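## Task

Three plates have been pushed out of their bays, and each one now lies closer to its own bay than to any other. Place every one of them back in the bay it came from, lying flat within that bay's corner pieces and with its cut corner pointing to the back left.

## Robot and tools

ROBOT AND FRAME
There are two six-joint arms, left_arm and right_arm, each with a parallel gripper and a wrist camera (cam_left_wrist, cam_right_wrist, both 504x504 fisheye). All positions use one world frame in metres: the origin is on the table top midway between the arms, +x points out across the table, +z points up, and left_arm sits on the +y side. The names left and right do not refer to sides of an image. Orientations are quaternions in w,x,y,z order. The reported hand position may be somewhat wrong, especially when the arm reaches far, and ware positions can only be found from the camera images.

DECK
Bays are numbered row then column, so bay 23 is row 2, column 3. Row 1 is nearest the arms and row 4 farthest; column 1 is on the +y (left) side and column 4 on the right. Column 4 bays have raised floors. Scene 1 layout: sealed 96-well plates in 12, 22, 41, 42, 43; sealed 384-well plates in 13, 23, 31, 33; all other bays empty. Every piece starts with its cut corner at the back left, which is also the required final orientation.

execute_actions
Argument actions is a list holding zero or one item. An empty list just reports the current state. An action item is {"rows": [...], "steps": n}: 1 to 15 rows, n from 1 to 15 (default 15), each step lasting 1/30 s; one row is used per step and the final row repeats if rows run out. A wait item is {"steps": n} with no rows, n up to 300; it returns once n steps have elapsed since the previous result, and your reply time is included in that count. Optional pictures (true/false) controls whether images come back. A refused call sends nothing.

Each row is a single list of 18 numbers covering both arms, even if only one moves: left_arm's 6 joint targets, then its gripper position, force_limit, speed; then the same 9 for right_arm. Joint targets are absolute angles in radians, in the column order waist, shoulder, elbow, forearm roll, wrist pitch, wrist roll, matching the Joint positions line. Stated ranges: elbow -2.792 to 2.792, all others -6.283 to 6.283; real ends may differ by up to 0.010. A target more than 0.010 beyond a stated end, and further out than the current angle, is refused; one past the real end is clipped there and a "joint sent to its limit" line may appear (possibly about an earlier action). The drive caps target rates at 2.09 (waist, shoulder), 3.14 (elbow) and 3.93 (wrist joints) rad/s, ramps up over 0.3 s, keeps targets within 0.456, 0.683 and 0.854 rad of the measured angles respectively, and scales back any step that would move the gripper more than 70 mm, so distant goals take several calls.

Gripper numbers are absolute commands in [-1, 1]. position: +1 fully open (140 mm), about -0.8 pads touching, -1 close until blocked. force_limit: about 14 N at -1, 60 N at 0, 107 N at +1. speed: about 30, 140, 250 mm/s at -1, 0, +1. To leave a gripper alone, repeat its previous three numbers; a 0 is a real command. Fingers point along the gripper's +z and open along its y. end_effector_position is the closed-pad centre; fingertips extend about 33 mm past it when closed and 9 mm when open, and they travel roughly 24 mm outward while closing, so keep clearance above surfaces.

To grasp, send -1 and confirm object_status 2. Codes: 0 moving, 1 blocked while opening, 2 blocked while closing (holding), 3 reached target or pads met. position_measured is in counts, 3 open to 230 closed, not linear. To squeeze harder while holding, raise force_limit and switch position between -1 and -0.98. Held parts may be tugged occasionally.

RESULT LINES
The state line gives each arm's gripper position, quaternion and velocities. Joint positions, Joint velocities and joint torques follow per arm in column order (torques carry fixed offsets, scale errors and noise). HELD marks steps whose row was not sent; "joint command not followed" means the clearance check altered joint targets. MOTOR HOT warns of heating from holding loads; at the limit an OVER-TEMPERATURE FAULT brakes that arm until it cools. Between calls arms keep heading to the last row's targets until motion settles.

FAULTS AND CARE
Load limits (N m): waist 316, shoulder 316, elbow 148, wrist joints 41.8 each, including held weight. Reaching one, or an external force of 144 N anywhere on the arm or its load, halts that arm for 10 s and it yields to contact. Avoid arm-to-arm contact, hard pressing, slams, dropping parts and anything leaving the table. At the end each plate must rest unaided: release it and move both arms away.

zoom_image
camera (cam_left_wrist or cam_right_wrist) and region [x0, y0, x1, y1] in pixels of that camera's latest image, origin top-left, at most 504 by 504; returns an enlarged view.

CAMERAS
Each result lists calibration changes. Models are fisheye with K, D and T_world_to_cam (world to camera, metres); wrist camera poses follow the arm's joint readings, with errors around 0.5 percent focal, 1.5 px centre, 0.5 degrees and 2.5 mm. Scene 1 start: cam_left_wrist at pos_world=[0.794373, 0.433008, 0.490926], cam_right_wrist at [0.715696, -0.572339, 0.487691].

finished_scene
scene: the number of the current scene. Replying without any tool call ends everything.

Each tool is called after ">>>" in YAML: its name, and indented under it one key for each argument.

## Session

>>> execute_actions:
  actions: []

Scene clock: 0.00 s of 9600.00 s.
left_arm: end_effector_position=(+0.7155, +0.4391, +0.3219) position_measured=3 object_status=3 end_effector_quat_wxyz=(+0.000, +0.995, -0.100, +0.000) end_effector_velocity=(+0.001, -0.000, +0.001) end_effector_angular_velocity=(-0.000, -0.002, -0.000) | right_arm: end_effector_position=(+0.6514, -0.5635, +0.3233) position_measured=3 object_status=3 end_effector_quat_wxyz=(-0.000, +0.997, -0.082, +0.000) end_effector_velocity=(-0.001, -0.000, -0.001) end_effector_angular_velocity=(-0.001, +0.002, +0.000)
Joint positions: left_arm=[-0.052  0.165  1.603 -0.001  1.373  1.517] | right_arm=[-0.053  0.163  1.603  0.001  1.375  1.518]
Joint velocities: left_arm=[-0.    -0.    -0.001  0.    -0.001 -0.   ] | right_arm=[ 0.    -0.     0.001 -0.001  0.001  0.   ]
Joint torques (N m, as the joint torque sensors report them, + toward a larger angle): no reading

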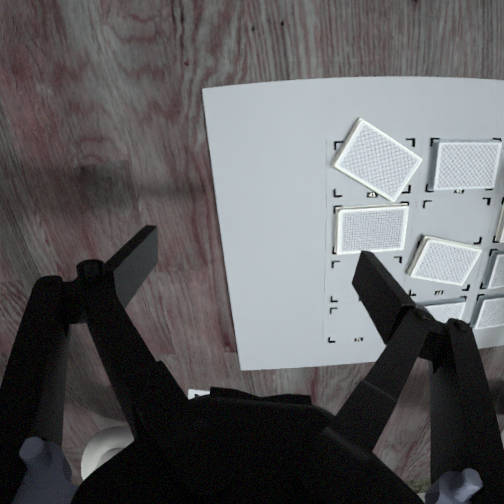

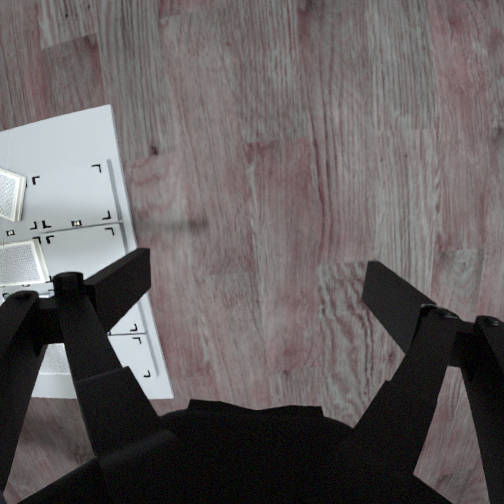

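>>> execute_actions:
  actions:
    - {"rows":[[-0.45,0.165,1.603,0,1.373,1.517,1,0,0,-0.053,0.163,1.603,0,1.375,1.518,1,0,0]],"steps":15}
  pictures: false

>>> execute_actions:
  actions:
    - {"steps":20}

Scene clock: 20.93 s of 9600.00 s.
left_arm: end_effector_position=(+0.6420, +0.2451, +0.3221) position_measured=3 object_status=3 end_effector_quat_wxyz=(+0.000, +0.966, -0.258, +0.000) end_effector_velocity=(-0.244, -0.424, -0.001) end_effector_angular_velocity=(+0.002, -0.000, -0.752) | right_arm: end_effector_position=(+0.6512, -0.5638, +0.3233) position_measured=3 object_status=3 end_effector_quat_wxyz=(+0.000, +0.997, -0.082, +0.000) end_effector_velocity=(-0.000, -0.000, +0.001) end_effector_angular_velocity=(-0.001, +0.001, +0.000)
Joint positions: left_arm=[-0.372  0.165  1.603 -0.     1.373  1.517] | right_arm=[-0.053  0.163  1.603  0.     1.375  1.518]
Joint velocities: left_arm=[-0.753  0.001 -0.     0.001 -0.    -0.001] | right_arm=[ 0.     0.    -0.001 -0.001  0.001  0.   ]
Joint torques (N m, as the joint torque sensors report them, + toward a larger angle): left_arm=[ -2.37 -62.18 -41.74   4.04  -0.42  -0.01] | right_arm=[ -1.4  -55.04 -39.38   4.15  -0.04  -0.36]
Steps of this call (steps 1 to 90: nothing new was sent; then 17.43 s passed at rest; steps 91 to 105: all 15 steps of this action). Readings (joint positions | what the end effector reports):
91: left_arm=[-0.052 0.165 1.603 -0.001 1.373 1.517] | right_arm=[-0.053 0.163 1.603 0.001 1.375 1.518] | left_arm position_measured=3 object_status=3 | right_arm position_measured=3 object_status=3
92: left_arm=[-0.056 0.165 1.603 -0.001 1.373 1.517] | right_arm=[-0.053 0.163 1.603 0.001 1.375 1.518] | left_arm position_measured=3 object_status=3 | right_arm position_measured=3 object_status=3
94: left_arm=[-0.088 0.165 1.603 -0.001 1.373 1.517] | right_arm=[-0.053 0.163 1.603 0.001 1.375 1.518] | left_arm position_measured=3 object_status=3 | right_arm position_measured=3 object_status=3
98: left_arm=[-0.193 0.165 1.603 -0.001 1.373 1.517] | right_arm=[-0.053 0.163 1.603 0.000 1.375 1.518] | left_arm position_measured=3 object_status=3 | right_arm position_measured=3 object_status=3
105: the state above

Scene clock: 21.60 s of 9600.00 s.
left_arm: end_effector_position=(+0.6151, +0.2021, +0.3220) position_measured=3 object_status=3 end_effector_quat_wxyz=(+0.000, +0.955, -0.295, +0.000) end_effector_velocity=(+0.000, -0.001, +0.000) end_effector_angular_velocity=(-0.001, +0.001, -0.001) | right_arm: end_effector_position=(+0.6512, -0.5638, +0.3233) position_measured=3 object_status=3 end_effector_quat_wxyz=(+0.000, +0.997, -0.082, +0.000) end_effector_velocity=(+0.000, -0.000, +0.000) end_effector_angular_velocity=(+0.000, -0.001, -0.000)
Joint positions: left_arm=[-0.45   0.165  1.603  0.     1.373  1.517] | right_arm=[-0.053  0.163  1.603 -0.     1.375  1.518]
Joint velocities: left_arm=[-0.     0.001 -0.001 -0.001  0.     0.001] | right_arm=[-0.    -0.    -0.     0.    -0.001 -0.   ]
Joint torques (N m, as the joint torque sensors report them, + toward a larger angle): left_arm=[ -1.59 -63.32 -41.68   4.18  -0.51  -0.17] | right_arm=[ -2.07 -55.88 -39.02   4.18   0.01  -0.16]
Steps of this call (steps 1 to 20: the robot went on to your last target). Readings (joint positions | what the end effector reports):
1: left_arm=[-0.397 0.165 1.603 -0.000 1.373 1.517] | right_arm=[-0.053 0.163 1.603 0.000 1.375 1.518] | left_arm position_measured=3 object_status=3 | right_arm position_measured=3 object_status=3
2: left_arm=[-0.419 0.165 1.603 -0.000 1.373 1.517] | right_arm=[-0.053 0.163 1.603 0.000 1.375 1.518] | left_arm position_measured=3 object_status=3 | right_arm position_measured=3 object_status=3
4: left_arm=[-0.446 0.165 1.603 -0.000 1.373 1.517] | right_arm=[-0.053 0.163 1.603 0.000 1.375 1.518] | left_arm position_measured=3 object_status=3 | right_arm position_measured=3 object_status=3
8: left_arm=[-0.450 0.165 1.603 0.000 1.373 1.517] | right_arm=[-0.053 0.163 1.603 0.000 1.375 1.518] | left_arm position_measured=3 object_status=3 | right_arm position_measured=3 object_status=3
20: the state above
camera_calibration (this result's frames):
cam_left_wrist: T_world_to_cam=[[-0.453581, -0.890861, -0.0251211, 0.470905], [-0.810106, 0.400388, 0.428273, 0.278487], [-0.371474, 0.214607, -0.9033, 0.662607], [0, 0, 0, 1]] pos_world=[0.685339, 0.165808, 0.491094]
cam_right_wrist: T_world_to_cam=[[-0.120212, -0.99234, -0.0284534, -0.468238], [-0.964026, 0.109842, 0.242049, 0.634715], [-0.23707, 0.0565271, -0.969847, 0.675007], [0, 0, 0, 1]] pos_world=[0.715618, -0.572526, 0.487698]

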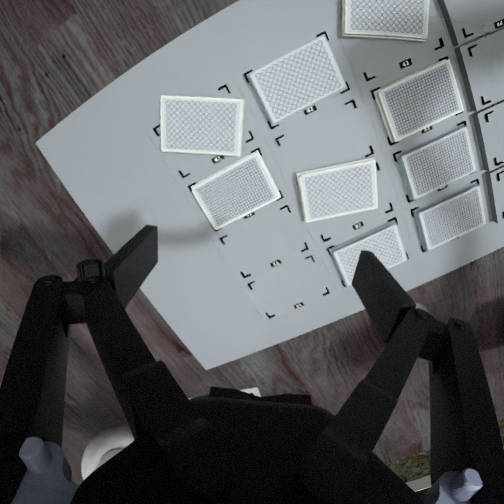

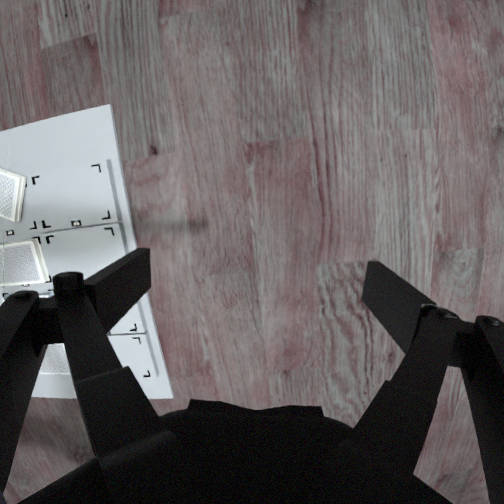

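>>> execute_actions:
  actions:
    - {"rows":[[-0.676,0.174,1.633,0,1.335,2.263,1,0,0,-0.053,0.163,1.603,0,1.375,1.518,1,0,0]],"steps":15}
  pictures: false

>>> execute_actions:
  actions:
    - {"steps":15}

Scene clock: 64.07 s of 9600.00 s.
left_arm: end_effector_position=(+0.5217, +0.0930, +0.3003) position_measured=3 object_status=3 end_effector_quat_wxyz=(-0.000, +0.715, -0.700, -0.000) end_effector_velocity=(-0.088, -0.082, -0.017) end_effector_angular_velocity=(-0.002, -0.002, -0.793) | right_arm: end_effector_position=(+0.6512, -0.5638, +0.3233) position_measured=3 object_status=3 end_effector_quat_wxyz=(+0.000, +0.997, -0.082, +0.000) end_effector_velocity=(+0.000, -0.000, +0.000) end_effector_angular_velocity=(+0.001, -0.001, -0.000)
Joint positions: left_arm=[-0.671  0.174  1.632 -0.     1.336  2.246] | right_arm=[-0.053  0.163  1.603 -0.     1.375  1.518]
Joint velocities: left_arm=[-0.185  0.005  0.024  0.001 -0.032  0.608] | right_arm=[-0.     0.    -0.     0.001 -0.    -0.   ]
Joint torques (N m, as the joint torque sensors report them, + toward a larger angle): left_arm=[ 16.19 -67.41 -43.19   4.77  -0.04  -0.21] | right_arm=[ -1.58 -56.15 -39.4    4.11   0.07  -0.32]
Steps of this call (steps 1 to 15: the robot went on to your last target; steps 16 to 90: nothing new was sent; then 38.97 s passed at rest; steps 91 to 105: all 15 steps of this action). Readings (joint positions | what the end effector reports):
91: left_arm=[-0.450 0.165 1.603 0.000 1.373 1.518] | right_arm=[-0.053 0.163 1.603 -0.000 1.375 1.518] | left_arm position_measured=3 object_status=3 | right_arm position_measured=3 object_status=3
92: left_arm=[-0.453 0.165 1.603 -0.000 1.373 1.526] | right_arm=[-0.053 0.163 1.603 -0.000 1.375 1.518] | left_arm position_measured=3 object_status=3 | right_arm position_measured=3 object_status=3
94: left_arm=[-0.471 0.166 1.606 -0.000 1.369 1.586] | right_arm=[-0.053 0.163 1.603 -0.000 1.375 1.518] | left_arm position_measured=3 object_status=3 | right_arm position_measured=3 object_status=3
98: left_arm=[-0.551 0.169 1.616 -0.000 1.356 1.848] | right_arm=[-0.053 0.163 1.603 -0.000 1.375 1.518] | left_arm position_measured=3 object_status=3 | right_arm position_measured=3 object_status=3
105: the state above

Scene clock: 64.57 s of 9600.00 s.
left_arm: end_effector_position=(+0.5193, +0.0907, +0.2998) position_measured=3 object_status=3 end_effector_quat_wxyz=(-0.000, +0.707, -0.707, -0.000) end_effector_velocity=(-0.001, +0.000, -0.001) end_effector_angular_velocity=(+0.002, +0.002, -0.000) | right_arm: end_effector_position=(+0.6512, -0.5638, +0.3233) position_measured=3 object_status=3 end_effector_quat_wxyz=(+0.000, +0.997, -0.082, +0.000) end_effector_velocity=(-0.000, -0.000, -0.000) end_effector_angular_velocity=(-0.001, +0.001, +0.001)
Joint positions: left_arm=[-0.676  0.174  1.633 -0.     1.335  2.263] | right_arm=[-0.053  0.163  1.603 -0.     1.375  1.518]
Joint velocities: left_arm=[-0.     0.001  0.002 -0.    -0.    -0.   ] | right_arm=[ 0.     0.     0.001 -0.001 -0.     0.   ]
Joint torques (N m, as the joint torque sensors report them, + toward a larger angle): left_arm=[  1.34 -61.28 -43.64   4.16  -0.14   0.03] | right_arm=[ -2.42 -56.16 -39.36   4.14   0.01  -0.3 ]
Steps of this call (steps 1 to 15: the robot went on to your last target). Readings (joint positions | what the end effector reports):
1: left_arm=[-0.675 0.174 1.633 -0.000 1.335 2.259] | right_arm=[-0.053 0.163 1.603 -0.000 1.375 1.518] | left_arm position_measured=3 object_status=3 | right_arm position_measured=3 object_status=3
2: left_arm=[-0.676 0.174 1.633 -0.000 1.335 2.262] | right_arm=[-0.053 0.163 1.603 -0.000 1.375 1.518] | left_arm position_measured=3 object_status=3 | right_arm position_measured=3 object_status=3
4: left_arm=[-0.676 0.174 1.633 -0.000 1.335 2.263] | right_arm=[-0.053 0.163 1.603 -0.000 1.375 1.518] | left_arm position_measured=3 object_status=3 | right_arm position_measured=3 object_status=3
8: left_arm=[-0.676 0.174 1.633 -0.000 1.335 2.263] | right_arm=[-0.053 0.163 1.603 -0.000 1.375 1.518] | left_arm position_measured=3 object_status=3 | right_arm position_measured=3 object_status=3
15: the state above
camera_calibration (this result's frames):
cam_left_wrist: T_world_to_cam=[[-0.991529, -0.127462, -0.0249621, 0.537698], [-0.125785, 0.894446, 0.429121, -0.14546], [-0.0323692, 0.428626, -0.902902, 0.435194], [0, 0, 0, 1]] pos_world=[0.528933, 0.0121071, 0.468779]
cam_right_wrist: T_world_to_cam=[[-0.120213, -0.99234, -0.0284552, -0.468237], [-0.964021, 0.109841, 0.24207, 0.634711], [-0.23709, 0.0565314, -0.969841, 0.675009], [0, 0, 0, 1]] pos_world=[0.715625, -0.572527, 0.487683]

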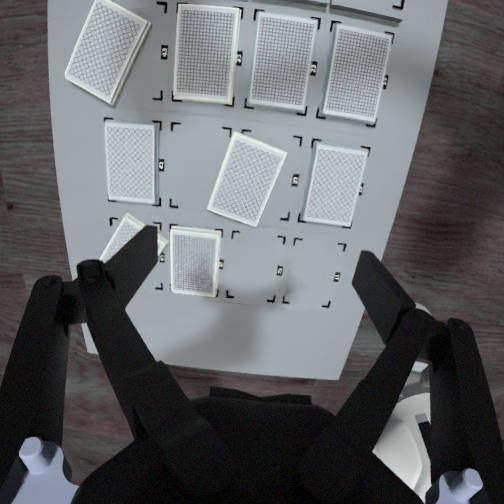

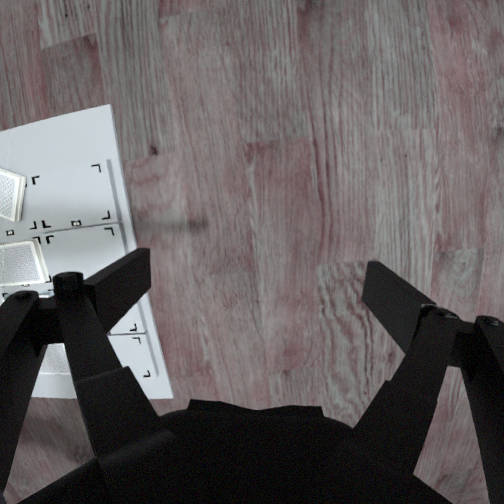

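>>> zoom_image:
  camera: "cam_left_wrist"
  region: [150,90,400,300]

>>> zoom_image:
  camera: "cam_left_wrist"
  region: [40,-0,260,140]

Region (150, 90, 400, 300) of cam_left_wrist's 504x504 image, scaled by 2.016, with more detail than that image has; it fills the top 423 rows of this view, and the rest is white.

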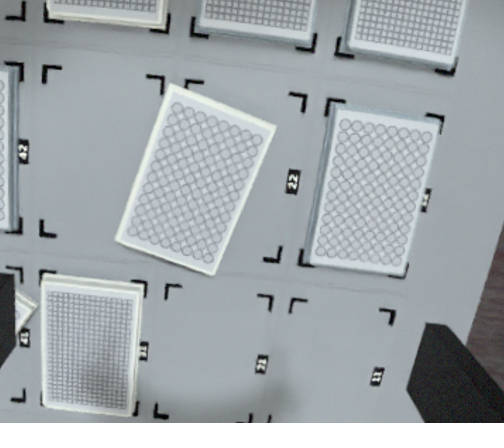

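Region (40, 0, 260, 140) of cam_left_wrist's 504x504 image, scaled by 2.291, with more detail than that image has; it fills the top 321 rows of this view, and the rest is white.

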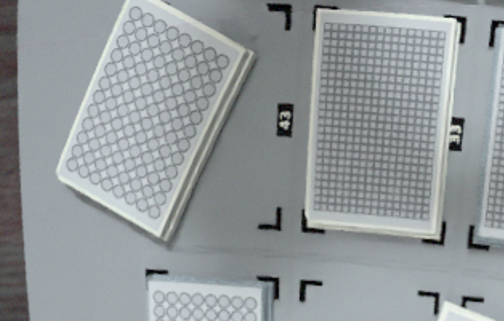

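>>> zoom_image:
  camera: "cam_left_wrist"
  region: [195,120,305,240]

>>> zoom_image:
  camera: "cam_left_wrist"
  region: [55,0,185,120]

Region (195, 120, 305, 240) of cam_left_wrist's 504x504 image, scaled by 4.200, with more detail than that image has; it fills the left 462 columns of this view, and the rest is white.

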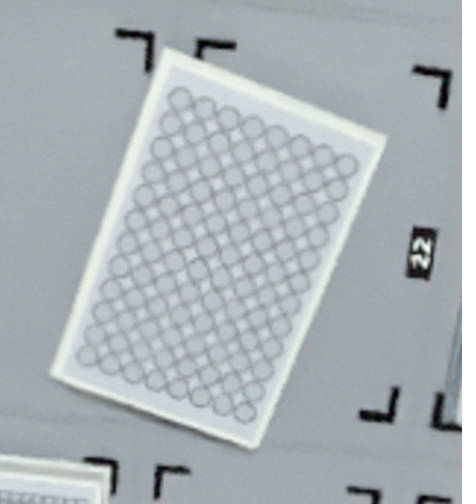

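Region (55, 0, 185, 120) of cam_left_wrist's 504x504 image, scaled by 3.877, with more detail than that image has; it fills the top 465 rows of this view, and the rest is white.

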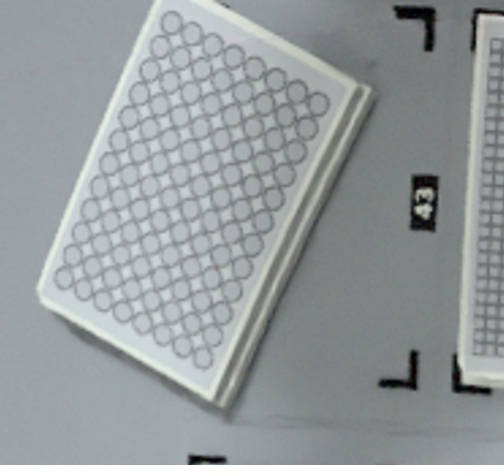

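>>> execute_actions:
  actions:
    - {"rows":[[-0.6397,0.3288,1.8445,0,0.9683,2.543,0.55,0,0,-0.053,0.163,1.603,0,1.375,1.518,1,0,0]],"steps":15}
  pictures: false

>>> execute_actions:
  actions:
    - {"steps":12}

Scene clock: 122.07 s of 9600.00 s.
left_arm: end_effector_position=(+0.5430, +0.0996, +0.0903) position_measured=59 object_status=3 end_effector_quat_wxyz=(+0.000, +0.616, -0.788, -0.000) end_effector_velocity=(+0.010, -0.008, -0.001) end_effector_angular_velocity=(-0.028, -0.024, -0.026) | right_arm: end_effector_position=(+0.6512, -0.5638, +0.3233) position_measured=3 object_status=3 end_effector_quat_wxyz=(+0.000, +0.997, -0.082, +0.000) end_effector_velocity=(-0.000, -0.000, -0.000) end_effector_angular_velocity=(-0.001, +0.000, +0.001)
Joint positions: left_arm=[-0.64   0.329  1.844 -0.     0.97   2.542] | right_arm=[-0.053  0.163  1.603 -0.     1.375  1.518]
Joint velocities: left_arm=[ 0.003  0.001 -0.    -0.001 -0.038  0.029] | right_arm=[-0.     0.     0.    -0.001 -0.001 -0.001]
Joint torques (N m, as the joint torque sensors report them, + toward a larger angle): left_arm=[ -0.87 -97.46 -48.46   4.2   -1.36  -0.02] | right_arm=[ -2.8  -56.29 -39.68   4.14   0.04  -0.45]
Steps of this call (steps 1 to 15: the robot went on to your last target; steps 16 to 90: nothing new was sent; then 54.00 s passed at rest; steps 91 to 105: all 15 steps of this action). Readings (joint positions | what the end effector reports):
91: left_arm=[-0.676 0.174 1.633 0.000 1.334 2.263] | right_arm=[-0.053 0.163 1.603 -0.000 1.375 1.518] | left_arm position_measured=3 object_status=0 | right_arm position_measured=3 object_status=3
92: left_arm=[-0.675 0.177 1.638 0.000 1.326 2.270] | right_arm=[-0.053 0.163 1.603 -0.000 1.375 1.518] | left_arm position_measured=7 object_status=0 | right_arm position_measured=3 object_status=3
94: left_arm=[-0.670 0.201 1.671 0.000 1.268 2.314] | right_arm=[-0.053 0.163 1.603 -0.000 1.375 1.518] | left_arm position_measured=22 object_status=0 | right_arm position_measured=3 object_status=3
98: left_arm=[-0.657 0.258 1.747 -0.000 1.137 2.414] | right_arm=[-0.053 0.163 1.603 -0.000 1.375 1.518] | left_arm position_measured=52 object_status=0 | right_arm position_measured=3 object_status=3
105: the state above

Scene clock: 122.47 s of 9600.00 s.
left_arm: end_effector_position=(+0.5431, +0.0995, +0.0900) position_measured=59 object_status=3 end_effector_quat_wxyz=(-0.000, +0.616, -0.788, +0.000) end_effector_velocity=(-0.000, +0.001, -0.001) end_effector_angular_velocity=(+0.001, +0.001, +0.000) | right_arm: end_effector_position=(+0.6512, -0.5638, +0.3233) position_measured=3 object_status=3 end_effector_quat_wxyz=(+0.000, +0.997, -0.082, +0.000) end_effector_velocity=(-0.000, -0.000, -0.000) end_effector_angular_velocity=(-0.002, +0.000, -0.000)
Joint positions: left_arm=[-0.64   0.329  1.844  0.     0.968  2.543] | right_arm=[-0.053  0.163  1.603 -0.     1.375  1.518]
Joint velocities: left_arm=[ 0.     0.001  0.001  0.    -0.     0.   ] | right_arm=[ 0.    -0.     0.001 -0.002 -0.001  0.001]
Joint torques (N m, as the joint torque sensors report them, + toward a larger angle): left_arm=[  3.12 -70.49 -35.18   3.64  -0.53  -0.12] | right_arm=[ -1.53 -56.04 -39.3    4.19   0.03  -0.34]
Steps of this call (steps 1 to 12: the robot went on to your last target). Readings (joint positions | what the end effector reports):
1: left_arm=[-0.640 0.329 1.844 0.000 0.969 2.543] | right_arm=[-0.053 0.163 1.603 -0.000 1.375 1.518] | left_arm position_measured=59 object_status=3 | right_arm position_measured=3 object_status=3
2: left_arm=[-0.640 0.329 1.844 0.000 0.969 2.543] | right_arm=[-0.053 0.163 1.603 -0.000 1.375 1.518] | left_arm position_measured=59 object_status=3 | right_arm position_measured=3 object_status=3
4: left_arm=[-0.640 0.329 1.844 0.000 0.968 2.543] | right_arm=[-0.053 0.163 1.603 -0.000 1.375 1.518] | left_arm position_measured=59 object_status=3 | right_arm position_measured=3 object_status=3
8: left_arm=[-0.640 0.329 1.844 0.000 0.968 2.543] | right_arm=[-0.053 0.163 1.603 -0.000 1.375 1.518] | left_arm position_measured=59 object_status=3 | right_arm position_measured=3 object_status=3
12: the state above
camera_calibration (this result's frames):
cam_left_wrist: T_world_to_cam=[[-0.992979, 0.115565, -0.0252509, 0.533828], [0.0936701, 0.89854, 0.428779, -0.179889], [0.0722406, 0.423403, -0.903057, 0.1865], [0, 0, 0, 1]] pos_world=[0.533457, 0.0209814, 0.259032]
cam_right_wrist: T_world_to_cam=[[-0.120213, -0.99234, -0.0284552, -0.468237], [-0.964021, 0.109841, 0.24207, 0.634711], [-0.23709, 0.0565314, -0.969841, 0.675009], [0, 0, 0, 1]] pos_world=[0.715625, -0.572527, 0.487683]

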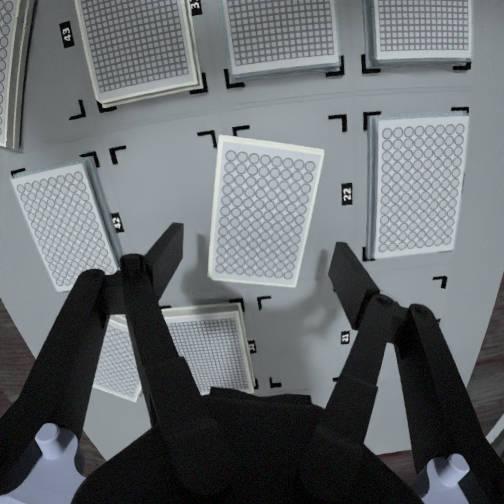

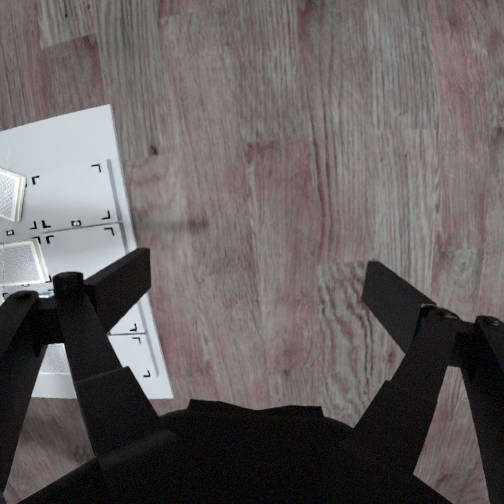

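>>> execute_actions:
  actions:
    - {"rows":[[-0.6397,0.3871,1.886,0,0.8685,2.543,0.55,0,0,-0.053,0.163,1.603,0,1.375,1.518,1,0,0]],"steps":15}

Scene clock: 135.20 s of 9600.00 s.
left_arm: end_effector_position=(+0.5432, +0.0995, +0.0330) position_measured=59 object_status=3 end_effector_quat_wxyz=(-0.000, +0.616, -0.788, +0.000) end_effector_velocity=(+0.000, -0.001, -0.000) end_effector_angular_velocity=(-0.000, -0.001, -0.001) | right_arm: end_effector_position=(+0.6512, -0.5638, +0.3233) position_measured=3 object_status=3 end_effector_quat_wxyz=(+0.000, +0.997, -0.082, +0.000) end_effector_velocity=(-0.000, +0.000, -0.000) end_effector_angular_velocity=(+0.001, +0.001, +0.001)
Joint positions: left_arm=[-0.64   0.387  1.886 -0.     0.869  2.543] | right_arm=[-0.053  0.163  1.603 -0.     1.375  1.518]
Joint velocities: left_arm=[-0.001  0.001 -0.001  0.001 -0.     0.   ] | right_arm=[-0.     0.     0.     0.     0.001 -0.001]
Joint torques (N m, as the joint torque sensors report them, + toward a larger angle): left_arm=[ -1.   -75.1  -33.39   3.27  -0.5   -0.07] | right_arm=[ -1.8  -56.36 -39.18   4.09   0.02  -0.35]
Steps of this call (steps 1 to 15: the robot went on to your last target; steps 16 to 90: nothing new was sent; then 9.23 s passed at rest; steps 91 to 105: all 15 steps of this action). Readings (joint positions | what the end effector reports):
91: left_arm=[-0.640 0.329 1.845 -0.000 0.968 2.543] | right_arm=[-0.053 0.163 1.603 -0.000 1.375 1.518] | left_arm position_measured=59 object_status=3 | right_arm position_measured=3 object_status=3
92: left_arm=[-0.640 0.333 1.847 -0.000 0.960 2.543] | right_arm=[-0.053 0.163 1.603 -0.000 1.375 1.518] | left_arm position_measured=59 object_status=3 | right_arm position_measured=3 object_status=3
94: left_arm=[-0.640 0.363 1.869 -0.000 0.909 2.543] | right_arm=[-0.053 0.163 1.603 -0.000 1.375 1.518] | left_arm position_measured=59 object_status=3 | right_arm position_measured=3 object_status=3
98: left_arm=[-0.640 0.387 1.886 -0.000 0.869 2.543] | right_arm=[-0.053 0.163 1.603 -0.000 1.375 1.518] | left_arm position_measured=59 object_status=3 | right_arm position_measured=3 object_status=3
105: the state above
camera_calibration (this result's frames):
cam_left_wrist: T_world_to_cam=[[-0.992985, 0.115519, -0.0252248, 0.532442], [0.0936392, 0.89854, 0.428786, -0.155422], [0.0721984, 0.423416, -0.903054, 0.135044], [0, 0, 0, 1]] pos_world=[0.533511, 0.0209657, 0.202025]
cam_right_wrist: T_world_to_cam=[[-0.120213, -0.99234, -0.0284554, -0.468237], [-0.964021, 0.109841, 0.24207, 0.634711], [-0.23709, 0.0565315, -0.969841, 0.675009], [0, 0, 0, 1]] pos_world=[0.715625, -0.572527, 0.487683]

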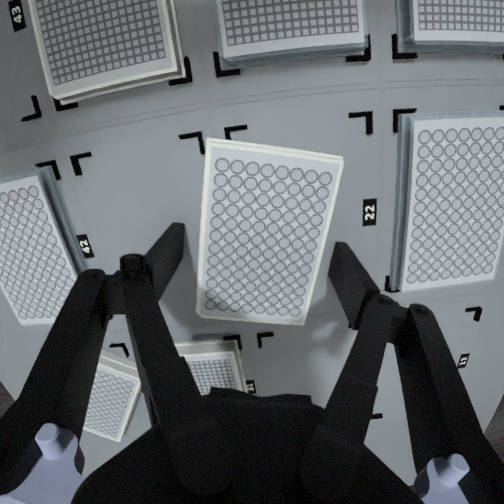

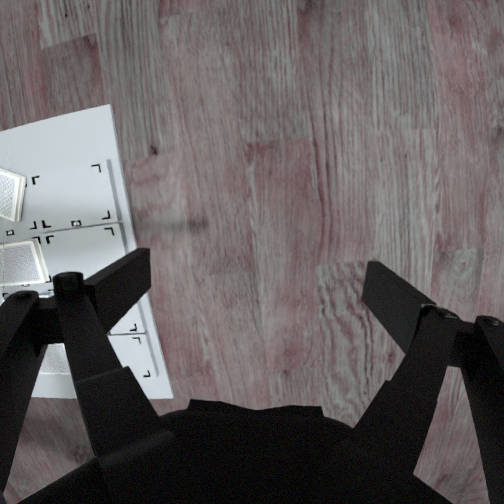

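>>> execute_actions:
  actions:
    - {"rows":[[-0.6397,0.3871,1.886,0,0.8685,2.543,-1,0,-0.5,-0.053,0.163,1.603,0,1.375,1.518,1,0,0]],"steps":15}

Scene clock: 148.87 s of 9600.00 s.
left_arm: end_effector_position=(+0.5441, +0.0985, +0.0365) position_measured=105 object_status=2 end_effector_quat_wxyz=(-0.000, +0.616, -0.788, +0.001) end_effector_velocity=(+0.000, -0.000, +0.001) end_effector_angular_velocity=(-0.001, -0.001, +0.000) | right_arm: end_effector_position=(+0.6512, -0.5638, +0.3233) position_measured=3 object_status=3 end_effector_quat_wxyz=(+0.000, +0.997, -0.082, +0.000) end_effector_velocity=(-0.000, -0.000, -0.000) end_effector_angular_velocity=(-0.001, +0.001, +0.000)
Joint positions: left_arm=[-0.64   0.384  1.882  0.     0.873  2.543] | right_arm=[-0.053  0.163  1.603 -0.     1.375  1.518]
Joint velocities: left_arm=[ 0.    -0.001 -0.    -0.    -0.    -0.   ] | right_arm=[ 0.     0.     0.    -0.001  0.    -0.   ]
Joint torques (N m, as the joint torque sensors report them, + toward a larger angle): left_arm=[  0.51 -57.65 -26.59   4.23  -2.94   0.03] | right_arm=[ -1.84 -55.91 -39.31   4.1    0.08  -0.32]
FORCE FAULT: contact force on the left arm reached its limit, and that arm stopped for 10 seconds. The contact can be on any part of that arm, not only on its tool. That arm's remaining commands of this call were not run. That arm holds still and accepts commands again. Move the arm away from the contact; if what it grips holds it there, let go first. Pushing or pulling that hard again can fault the arm again.
The stop of the left arm began at step 99 of this call (marked STOPPED below). From that step on that arm followed nothing that you had sent. 7 of its steps, steps kept back included, did not run and will not run. Nothing is kept back now, and the robot has no last target.
Steps of this call (steps 1 to 15: the robot went on to your last target; steps 16 to 90: nothing new was sent; then 0.37 s passed at rest; steps 91 to 105: all 15 steps of this action; steps 106 to 399: the stop continued). Readings (joint positions | what the end effector reports):
91: left_arm=[-0.640 0.387 1.886 0.000 0.868 2.543] | right_arm=[-0.053 0.163 1.603 -0.000 1.375 1.518] | left_arm position_measured=59 object_status=0 | right_arm position_measured=3 object_status=3
92: left_arm=[-0.640 0.387 1.886 0.000 0.868 2.543] | right_arm=[-0.053 0.163 1.603 -0.000 1.375 1.518] | left_arm position_measured=62 object_status=0 | right_arm position_measured=3 object_status=3
94: left_arm=[-0.640 0.387 1.886 0.000 0.868 2.543] | right_arm=[-0.053 0.163 1.603 -0.000 1.375 1.518] | left_arm position_measured=71 object_status=0 | right_arm position_measured=3 object_status=3
98: left_arm=[-0.640 0.386 1.885 0.000 0.869 2.543] | right_arm=[-0.053 0.163 1.603 -0.000 1.375 1.518] | left_arm position_measured=89 object_status=0 | right_arm position_measured=3 object_status=3
99: left_arm=[-0.640 0.385 1.884 0.000 0.871 2.543] | right_arm=[-0.053 0.163 1.603 -0.000 1.375 1.518] | left_arm position_measured=94 object_status=0 | right_arm position_measured=3 object_status=3 STOPPED (the left arm)
399: the state above
camera_calibration (this result's frames):
cam_left_wrist: T_world_to_cam=[[-0.992942, 0.115586, -0.0265607, 0.533527], [0.0932151, 0.899068, 0.427772, -0.155891], [0.0733241, 0.422277, -0.903497, 0.138062], [0, 0, 0, 1]] pos_world=[0.53417, 0.0201887, 0.205595]
cam_right_wrist: T_world_to_cam=[[-0.120213, -0.99234, -0.0284553, -0.468237], [-0.964021, 0.109841, 0.24207, 0.634711], [-0.23709, 0.0565314, -0.969841, 0.675009], [0, 0, 0, 1]] pos_world=[0.715625, -0.572527, 0.487683]

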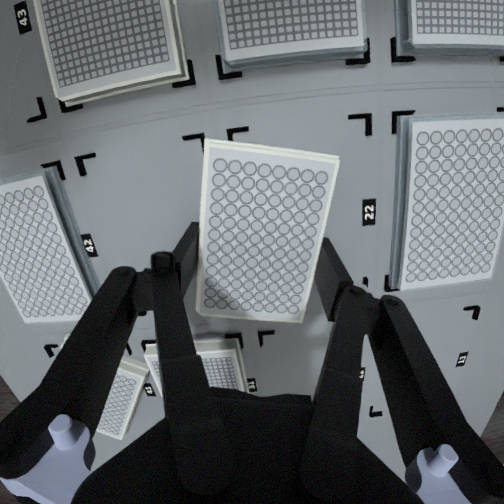

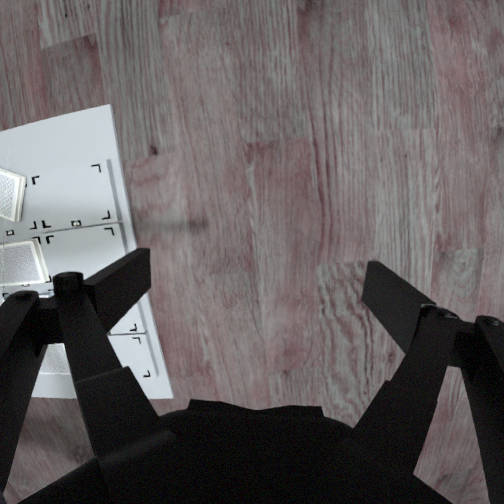

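>>> execute_actions:
  actions:
    - {"rows":[[-0.6397,0.349,1.859,0,0.933,2.543,-1,0,-0.5,-0.053,0.163,1.603,0,1.375,1.518,1,0,0]],"steps":12}
  pictures: false

>>> execute_actions:
  actions:
    - {"rows":[[-0.6873,0.3374,1.8984,0,0.9058,2.222,-1,0,-0.5,-0.053,0.163,1.603,0,1.375,1.518,1,0,0]],"steps":15}

Scene clock: 159.87 s of 9600.00 s.
left_arm: end_effector_position=(+0.5436, +0.0990, +0.0700) position_measured=106 object_status=2 end_effector_quat_wxyz=(-0.000, +0.616, -0.788, +0.000) end_effector_velocity=(-0.000, +0.001, -0.000) end_effector_angular_velocity=(+0.001, +0.001, +0.002) | right_arm: end_effector_position=(+0.6512, -0.5638, +0.3233) position_measured=3 object_status=3 end_effector_quat_wxyz=(+0.000, +0.997, -0.082, +0.000) end_effector_velocity=(-0.000, +0.000, -0.000) end_effector_angular_velocity=(+0.000, +0.000, -0.001)
Joint positions: left_arm=[-0.64   0.349  1.859  0.     0.933  2.543] | right_arm=[-0.053  0.163  1.603 -0.     1.375  1.518]
Joint velocities: left_arm=[ 0.    -0.     0.001 -0.     0.001 -0.001] | right_arm=[ 0.    -0.     0.001  0.    -0.     0.001]
Joint torques (N m, as the joint torque sensors report them, + toward a larger angle): left_arm=[  0.9  -72.04 -34.95   3.34  -0.6    0.01] | right_arm=[ -2.84 -56.53 -39.53   3.97   0.08  -0.29]
Steps of this call (steps 1 to 90: nothing new was sent; then 7.60 s passed at rest; steps 91 to 102: all 12 steps of this action). Readings (joint positions | what the end effector reports):
91: left_arm=[-0.640 0.384 1.882 0.000 0.874 2.543] | right_arm=[-0.053 0.163 1.603 -0.000 1.375 1.518] | left_arm position_measured=105 object_status=2 | right_arm position_measured=3 object_status=3
92: left_arm=[-0.640 0.380 1.880 0.000 0.881 2.543] | right_arm=[-0.053 0.163 1.603 -0.000 1.375 1.518] | left_arm position_measured=105 object_status=2 | right_arm position_measured=3 object_status=3
94: left_arm=[-0.640 0.357 1.864 0.000 0.920 2.543] | right_arm=[-0.053 0.163 1.603 -0.000 1.375 1.518] | left_arm position_measured=106 object_status=2 | right_arm position_measured=3 object_status=3
98: left_arm=[-0.640 0.349 1.859 0.000 0.933 2.543] | right_arm=[-0.053 0.163 1.603 -0.000 1.375 1.518] | left_arm position_measured=106 object_status=2 | right_arm position_measured=3 object_status=3
102: the state above

Scene clock: 160.37 s of 9600.00 s.
left_arm: end_effector_position=(+0.5104, +0.0901, +0.0601) position_measured=106 object_status=2 end_effector_quat_wxyz=(-0.000, +0.717, -0.697, +0.000) end_effector_velocity=(-0.001, +0.000, -0.001) end_effector_angular_velocity=(+0.001, +0.001, -0.000) | right_arm: end_effector_position=(+0.6512, -0.5638, +0.3233) position_measured=3 object_status=3 end_effector_quat_wxyz=(+0.000, +0.997, -0.082, +0.000) end_effector_velocity=(+0.000, +0.000, +0.000) end_effector_angular_velocity=(+0.001, -0.001, -0.001)
Joint positions: left_arm=[-0.687  0.337  1.898  0.     0.906  2.222] | right_arm=[-0.053  0.163  1.603 -0.     1.375  1.518]
Joint velocities: left_arm=[-0.001  0.     0.001 -0.     0.    -0.   ] | right_arm=[-0.    -0.    -0.001  0.001 -0.     0.   ]
Joint torques (N m, as the joint torque sensors report them, + toward a larger angle): left_arm=[ -1.61 -67.35 -34.75   2.99  -0.66   0.32] | right_arm=[ -1.87 -55.1  -39.31   4.11   0.04  -0.33]
Steps of this call (steps 1 to 15: all 15 steps of this action). Readings (joint positions | what the end effector reports):
1: left_arm=[-0.640 0.349 1.859 0.000 0.933 2.543] | right_arm=[-0.053 0.163 1.603 -0.000 1.375 1.518] | left_arm position_measured=106 object_status=2 | right_arm position_measured=3 object_status=3
2: left_arm=[-0.641 0.349 1.861 0.000 0.931 2.534] | right_arm=[-0.053 0.163 1.603 -0.000 1.375 1.518] | left_arm position_measured=106 object_status=2 | right_arm position_measured=3 object_status=3
4: left_arm=[-0.650 0.347 1.871 0.000 0.923 2.475] | right_arm=[-0.053 0.163 1.603 -0.000 1.375 1.518] | left_arm position_measured=106 object_status=2 | right_arm position_measured=3 object_status=3
8: left_arm=[-0.681 0.339 1.894 0.000 0.908 2.265] | right_arm=[-0.053 0.163 1.603 -0.000 1.375 1.518] | left_arm position_measured=106 object_status=2 | right_arm position_measured=3 object_status=3
15: the state above
camera_calibration (this result's frames):
cam_left_wrist: T_world_to_cam=[[-0.987308, -0.156802, -0.0252027, 0.52332], [-0.152366, 0.890455, 0.428805, -0.0292175], [-0.0447958, 0.427203, -0.903045, 0.225217], [0, 0, 0, 1]] pos_world=[0.522315, 0.0118611, 0.229099]
cam_right_wrist: T_world_to_cam=[[-0.120213, -0.99234, -0.0284552, -0.468237], [-0.964021, 0.109841, 0.24207, 0.634711], [-0.23709, 0.0565313, -0.969841, 0.675009], [0, 0, 0, 1]] pos_world=[0.715625, -0.572527, 0.487683]

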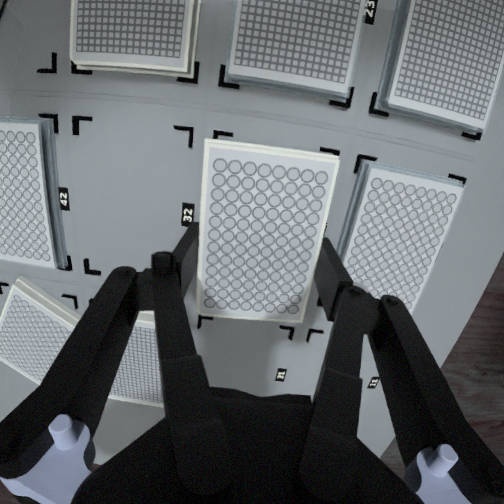

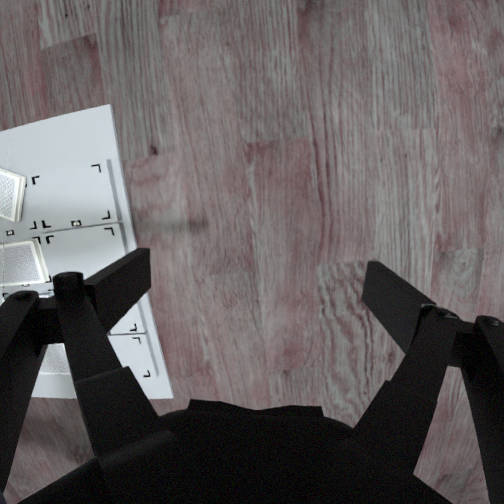

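>>> execute_actions:
  actions:
    - {"rows":[[-0.6873,0.3497,1.9071,0,0.8848,2.222,-1,0,-0.5,-0.053,0.163,1.603,0,1.375,1.518,1,0,0]],"steps":10}

>>> zoom_image:
  camera: "cam_left_wrist"
  region: [170,110,370,350]

Scene clock: 165.83 s of 9600.00 s.
left_arm: end_effector_position=(+0.5103, +0.0902, +0.0484) position_measured=106 object_status=2 end_effector_quat_wxyz=(+0.000, +0.717, -0.697, +0.000) end_effector_velocity=(-0.000, +0.000, -0.001) end_effector_angular_velocity=(+0.001, -0.000, -0.000) | right_arm: end_effector_position=(+0.6512, -0.5638, +0.3233) position_measured=3 object_status=3 end_effector_quat_wxyz=(+0.000, +0.997, -0.082, +0.000) end_effector_velocity=(+0.000, +0.000, -0.000) end_effector_angular_velocity=(+0.000, -0.000, -0.000)
Joint positions: left_arm=[-0.687  0.35   1.907 -0.     0.885  2.222] | right_arm=[-0.053  0.163  1.603 -0.     1.375  1.518]
Joint velocities: left_arm=[ 0.     0.     0.001  0.001 -0.001 -0.   ] | right_arm=[-0.    -0.     0.     0.    -0.001  0.   ]
Joint torques (N m, as the joint torque sensors report them, + toward a larger angle): left_arm=[ -1.32 -72.12 -33.4    3.29  -0.38   0.36] | right_arm=[ -2.16 -56.05 -39.64   4.13   0.    -0.3 ]
Steps of this call (steps 1 to 15: the robot went on to your last target; steps 16 to 90: nothing new was sent; then 2.13 s passed at rest; steps 91 to 100: all 10 steps of this action). Readings (joint positions | what the end effector reports):
91: left_arm=[-0.687 0.338 1.899 -0.000 0.905 2.222] | right_arm=[-0.053 0.163 1.603 -0.000 1.375 1.518] | left_arm position_measured=106 object_status=2 | right_arm position_measured=3 object_status=3
92: left_arm=[-0.687 0.341 1.901 -0.000 0.898 2.222] | right_arm=[-0.053 0.163 1.603 -0.000 1.375 1.518] | left_arm position_measured=106 object_status=2 | right_arm position_measured=3 object_status=3
94: left_arm=[-0.687 0.349 1.907 -0.000 0.886 2.222] | right_arm=[-0.053 0.163 1.603 -0.000 1.375 1.518] | left_arm position_measured=106 object_status=2 | right_arm position_measured=3 object_status=3
98: left_arm=[-0.687 0.350 1.907 -0.000 0.885 2.222] | right_arm=[-0.053 0.163 1.603 -0.000 1.375 1.518] | left_arm position_measured=106 object_status=2 | right_arm position_measured=3 object_status=3
100: the state above
camera_calibration (this result's frames):
cam_left_wrist: T_world_to_cam=[[-0.987303, -0.156831, -0.0252204, 0.522887], [-0.152404, 0.890489, 0.428721, -0.0242775], [-0.0447783, 0.427122, -0.903085, 0.214646], [0, 0, 0, 1]] pos_world=[0.52216, 0.0119439, 0.217439]
cam_right_wrist: T_world_to_cam=[[-0.120213, -0.99234, -0.0284553, -0.468237], [-0.964021, 0.109841, 0.24207, 0.634712], [-0.23709, 0.0565315, -0.969841, 0.675009], [0, 0, 0, 1]] pos_world=[0.715625, -0.572527, 0.487683]

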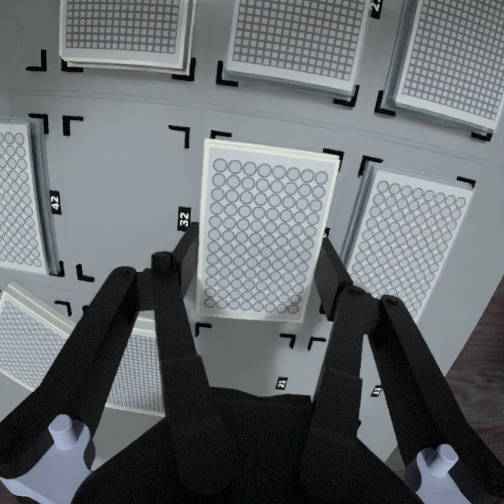

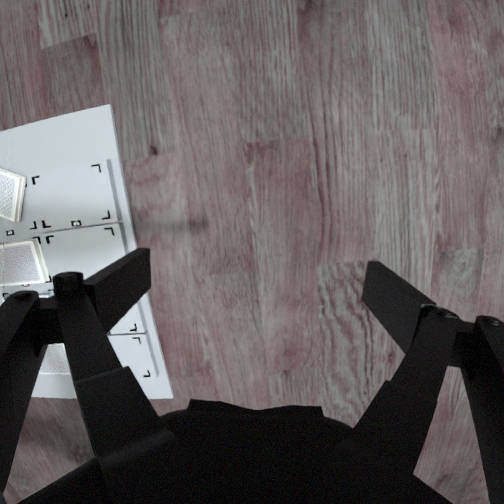

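Region (170, 110, 370, 350) of cam_left_wrist's 504x504 image, scaled by 2.100, with more detail than that image has.

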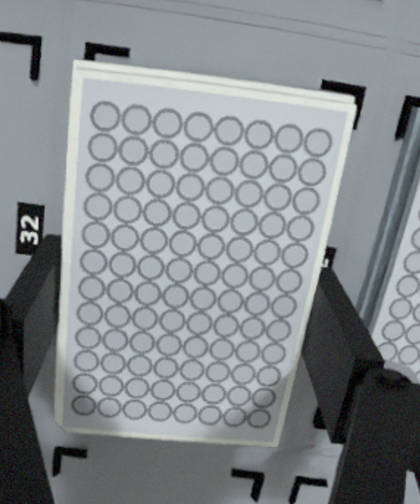

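>>> execute_actions:
  actions:
    - {"rows":[[-0.6909,0.3526,1.9143,0,0.8747,2.243,-1,0,-0.5,-0.053,0.163,1.603,0,1.375,1.518,1,0,0]],"steps":10}

>>> zoom_image:
  camera: "cam_left_wrist"
  region: [160,110,380,360]

Scene clock: 190.90 s of 9600.00 s.
left_arm: end_effector_position=(+0.5074, +0.0902, +0.0434) position_measured=106 object_status=2 end_effector_quat_wxyz=(-0.000, +0.709, -0.706, +0.000) end_effector_velocity=(-0.000, -0.001, +0.001) end_effector_angular_velocity=(-0.002, +0.000, -0.001) | right_arm: end_effector_position=(+0.6512, -0.5638, +0.3233) position_measured=3 object_status=3 end_effector_quat_wxyz=(+0.000, +0.997, -0.082, +0.000) end_effector_velocity=(+0.000, +0.001, -0.000) end_effector_angular_velocity=(+0.000, +0.000, +0.001)
Joint positions: left_arm=[-0.691  0.353  1.914  0.     0.875  2.243] | right_arm=[-0.053  0.163  1.603 -0.     1.375  1.518]
Joint velocities: left_arm=[-0.    -0.001 -0.    -0.002 -0.001  0.001] | right_arm=[ 0.001  0.    -0.     0.     0.    -0.001]
Joint torques (N m, as the joint torque sensors report them, + toward a larger angle): left_arm=[  1.41 -74.37 -34.46   3.54  -0.33   0.21] | right_arm=[ -2.39 -56.03 -39.32   4.06   0.07  -0.29]
Steps of this call (steps 1 to 15: the robot went on to your last target; steps 16 to 90: nothing new was sent; then 21.73 s passed at rest; steps 91 to 100: all 10 steps of this action). Readings (joint positions | what the end effector reports):
91: left_arm=[-0.687 0.350 1.907 0.000 0.885 2.222] | right_arm=[-0.053 0.163 1.603 -0.000 1.375 1.518] | left_arm position_measured=106 object_status=2 | right_arm position_measured=3 object_status=3
92: left_arm=[-0.688 0.351 1.910 0.000 0.881 2.229] | right_arm=[-0.053 0.163 1.603 -0.000 1.375 1.518] | left_arm position_measured=106 object_status=2 | right_arm position_measured=3 object_status=3
94: left_arm=[-0.691 0.353 1.914 0.000 0.875 2.241] | right_arm=[-0.053 0.163 1.603 -0.000 1.375 1.518] | left_arm position_measured=106 object_status=2 | right_arm position_measured=3 object_status=3
98: left_arm=[-0.691 0.353 1.914 0.000 0.875 2.243] | right_arm=[-0.053 0.163 1.603 -0.000 1.375 1.518] | left_arm position_measured=106 object_status=2 | right_arm position_measured=3 object_status=3
100: the state above
camera_calibration (this result's frames):
cam_left_wrist: T_world_to_cam=[[-0.99085, -0.132585, -0.0252433, 0.519522], [-0.130538, 0.893907, 0.428824, -0.0339598], [-0.0342905, 0.428195, -0.903035, 0.204562], [0, 0, 0, 1]] pos_world=[0.51735, 0.0116451, 0.212404]
cam_right_wrist: T_world_to_cam=[[-0.120213, -0.99234, -0.0284554, -0.468237], [-0.964021, 0.109841, 0.24207, 0.634711], [-0.23709, 0.0565315, -0.969841, 0.675009], [0, 0, 0, 1]] pos_world=[0.715625, -0.572527, 0.487683]

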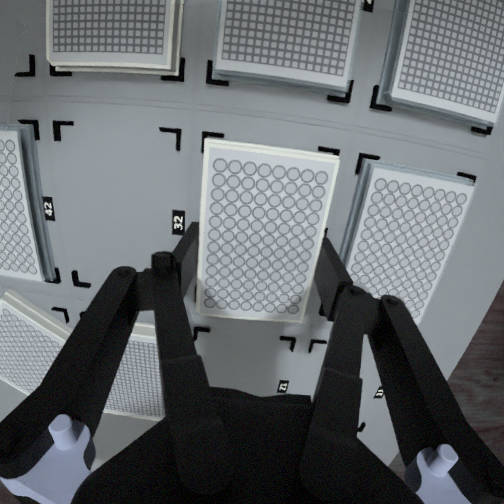

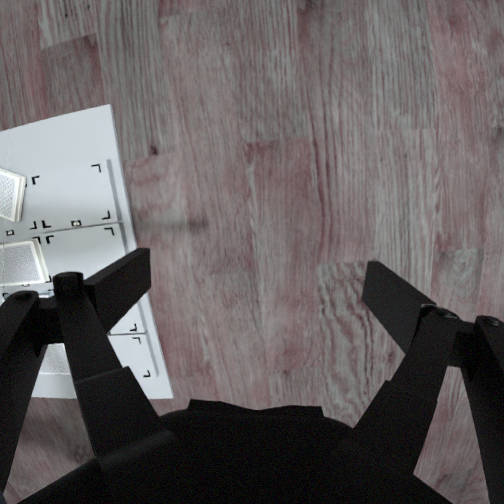

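Region (160, 110, 380, 360) of cam_left_wrist's 504x504 image, scaled by 2.016, with more detail than that image has; it fills the left 444 columns of this view, and the rest is white.

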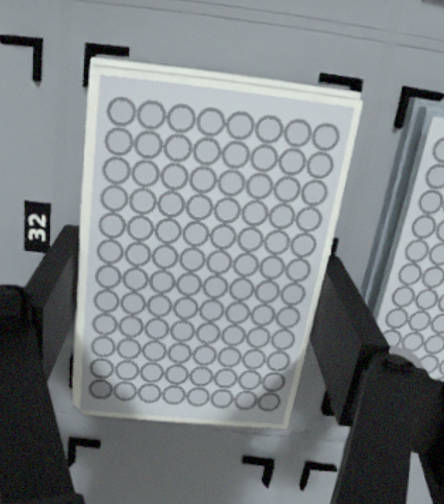

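>>> execute_actions:
  actions:
    - {"rows":[[-0.6909,0.358,1.9178,0,0.8658,2.243,-1,0,-0.5,-0.053,0.163,1.603,0,1.375,1.518,1,0,0]],"steps":10}

>>> zoom_image:
  camera: "cam_left_wrist"
  region: [160,110,380,360]

Scene clock: 196.83 s of 9600.00 s.
left_arm: end_effector_position=(+0.5073, +0.0902, +0.0384) position_measured=106 object_status=2 end_effector_quat_wxyz=(+0.000, +0.709, -0.706, +0.000) end_effector_velocity=(+0.000, -0.000, +0.000) end_effector_angular_velocity=(-0.001, +0.000, -0.001) | right_arm: end_effector_position=(+0.6512, -0.5638, +0.3233) position_measured=3 object_status=3 end_effector_quat_wxyz=(+0.000, +0.997, -0.082, +0.000) end_effector_velocity=(+0.000, +0.000, -0.000) end_effector_angular_velocity=(+0.000, -0.001, +0.001)
Joint positions: left_arm=[-0.691  0.358  1.918 -0.     0.866  2.243] | right_arm=[-0.053  0.163  1.603 -0.     1.375  1.518]
Joint velocities: left_arm=[ 0.    -0.    -0.    -0.001 -0.     0.001] | right_arm=[ 0.    -0.     0.     0.001 -0.001 -0.001]
Joint torques (N m, as the joint torque sensors report them, + toward a larger angle): left_arm=[  0.37 -71.51 -32.81   3.11  -0.73   0.3 ] | right_arm=[ -2.35 -55.91 -39.47   4.24   0.01  -0.21]
Steps of this call (steps 1 to 15: the robot went on to your last target; steps 16 to 90: nothing new was sent; then 2.60 s passed at rest; steps 91 to 100: all 10 steps of this action). Readings (joint positions | what the end effector reports):
91: left_arm=[-0.691 0.353 1.914 -0.000 0.874 2.243] | right_arm=[-0.053 0.163 1.603 -0.000 1.375 1.518] | left_arm position_measured=106 object_status=2 | right_arm position_measured=3 object_status=3
92: left_arm=[-0.691 0.355 1.916 -0.000 0.870 2.243] | right_arm=[-0.053 0.163 1.603 -0.000 1.375 1.518] | left_arm position_measured=106 object_status=2 | right_arm position_measured=3 object_status=3
94: left_arm=[-0.691 0.358 1.918 -0.000 0.866 2.243] | right_arm=[-0.053 0.163 1.603 -0.000 1.375 1.518] | left_arm position_measured=106 object_status=2 | right_arm position_measured=3 object_status=3
98: left_arm=[-0.691 0.358 1.918 -0.000 0.866 2.243] | right_arm=[-0.053 0.163 1.603 -0.000 1.375 1.518] | left_arm position_measured=106 object_status=2 | right_arm position_measured=3 object_status=3
100: the state above
camera_calibration (this result's frames):
cam_left_wrist: T_world_to_cam=[[-0.990859, -0.132537, -0.0251568, 0.519306], [-0.13046, 0.893943, 0.428773, -0.0318971], [-0.0343396, 0.428135, -0.903062, 0.200101], [0, 0, 0, 1]] pos_world=[0.517269, 0.0116715, 0.207444]
cam_right_wrist: T_world_to_cam=[[-0.120213, -0.99234, -0.0284553, -0.468237], [-0.964021, 0.109841, 0.24207, 0.634712], [-0.23709, 0.0565314, -0.969841, 0.675009], [0, 0, 0, 1]] pos_world=[0.715625, -0.572527, 0.487683]

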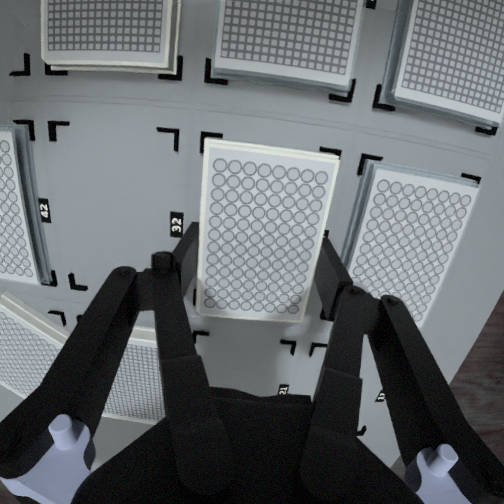

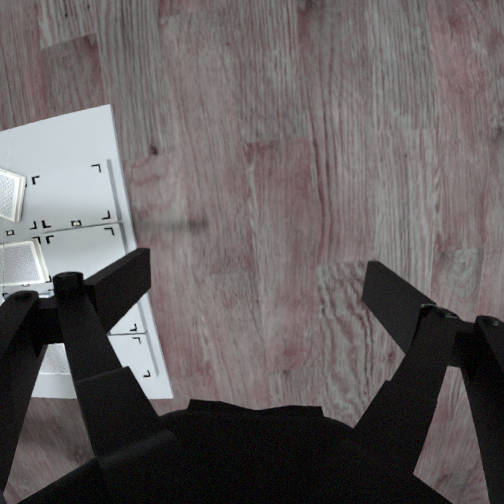

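Region (160, 110, 380, 360) of cam_left_wrist's 504x504 image, scaled by 2.016, with more detail than that image has; it fills the left 444 columns of this view, and the rest is white.

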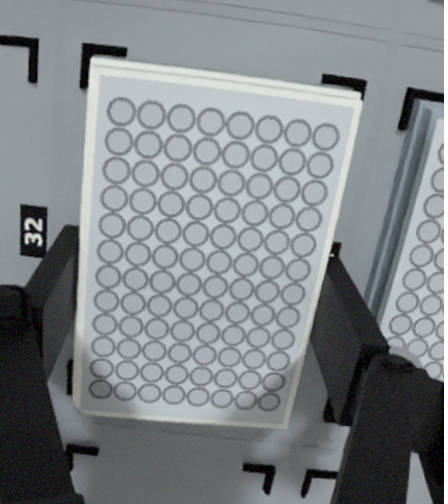

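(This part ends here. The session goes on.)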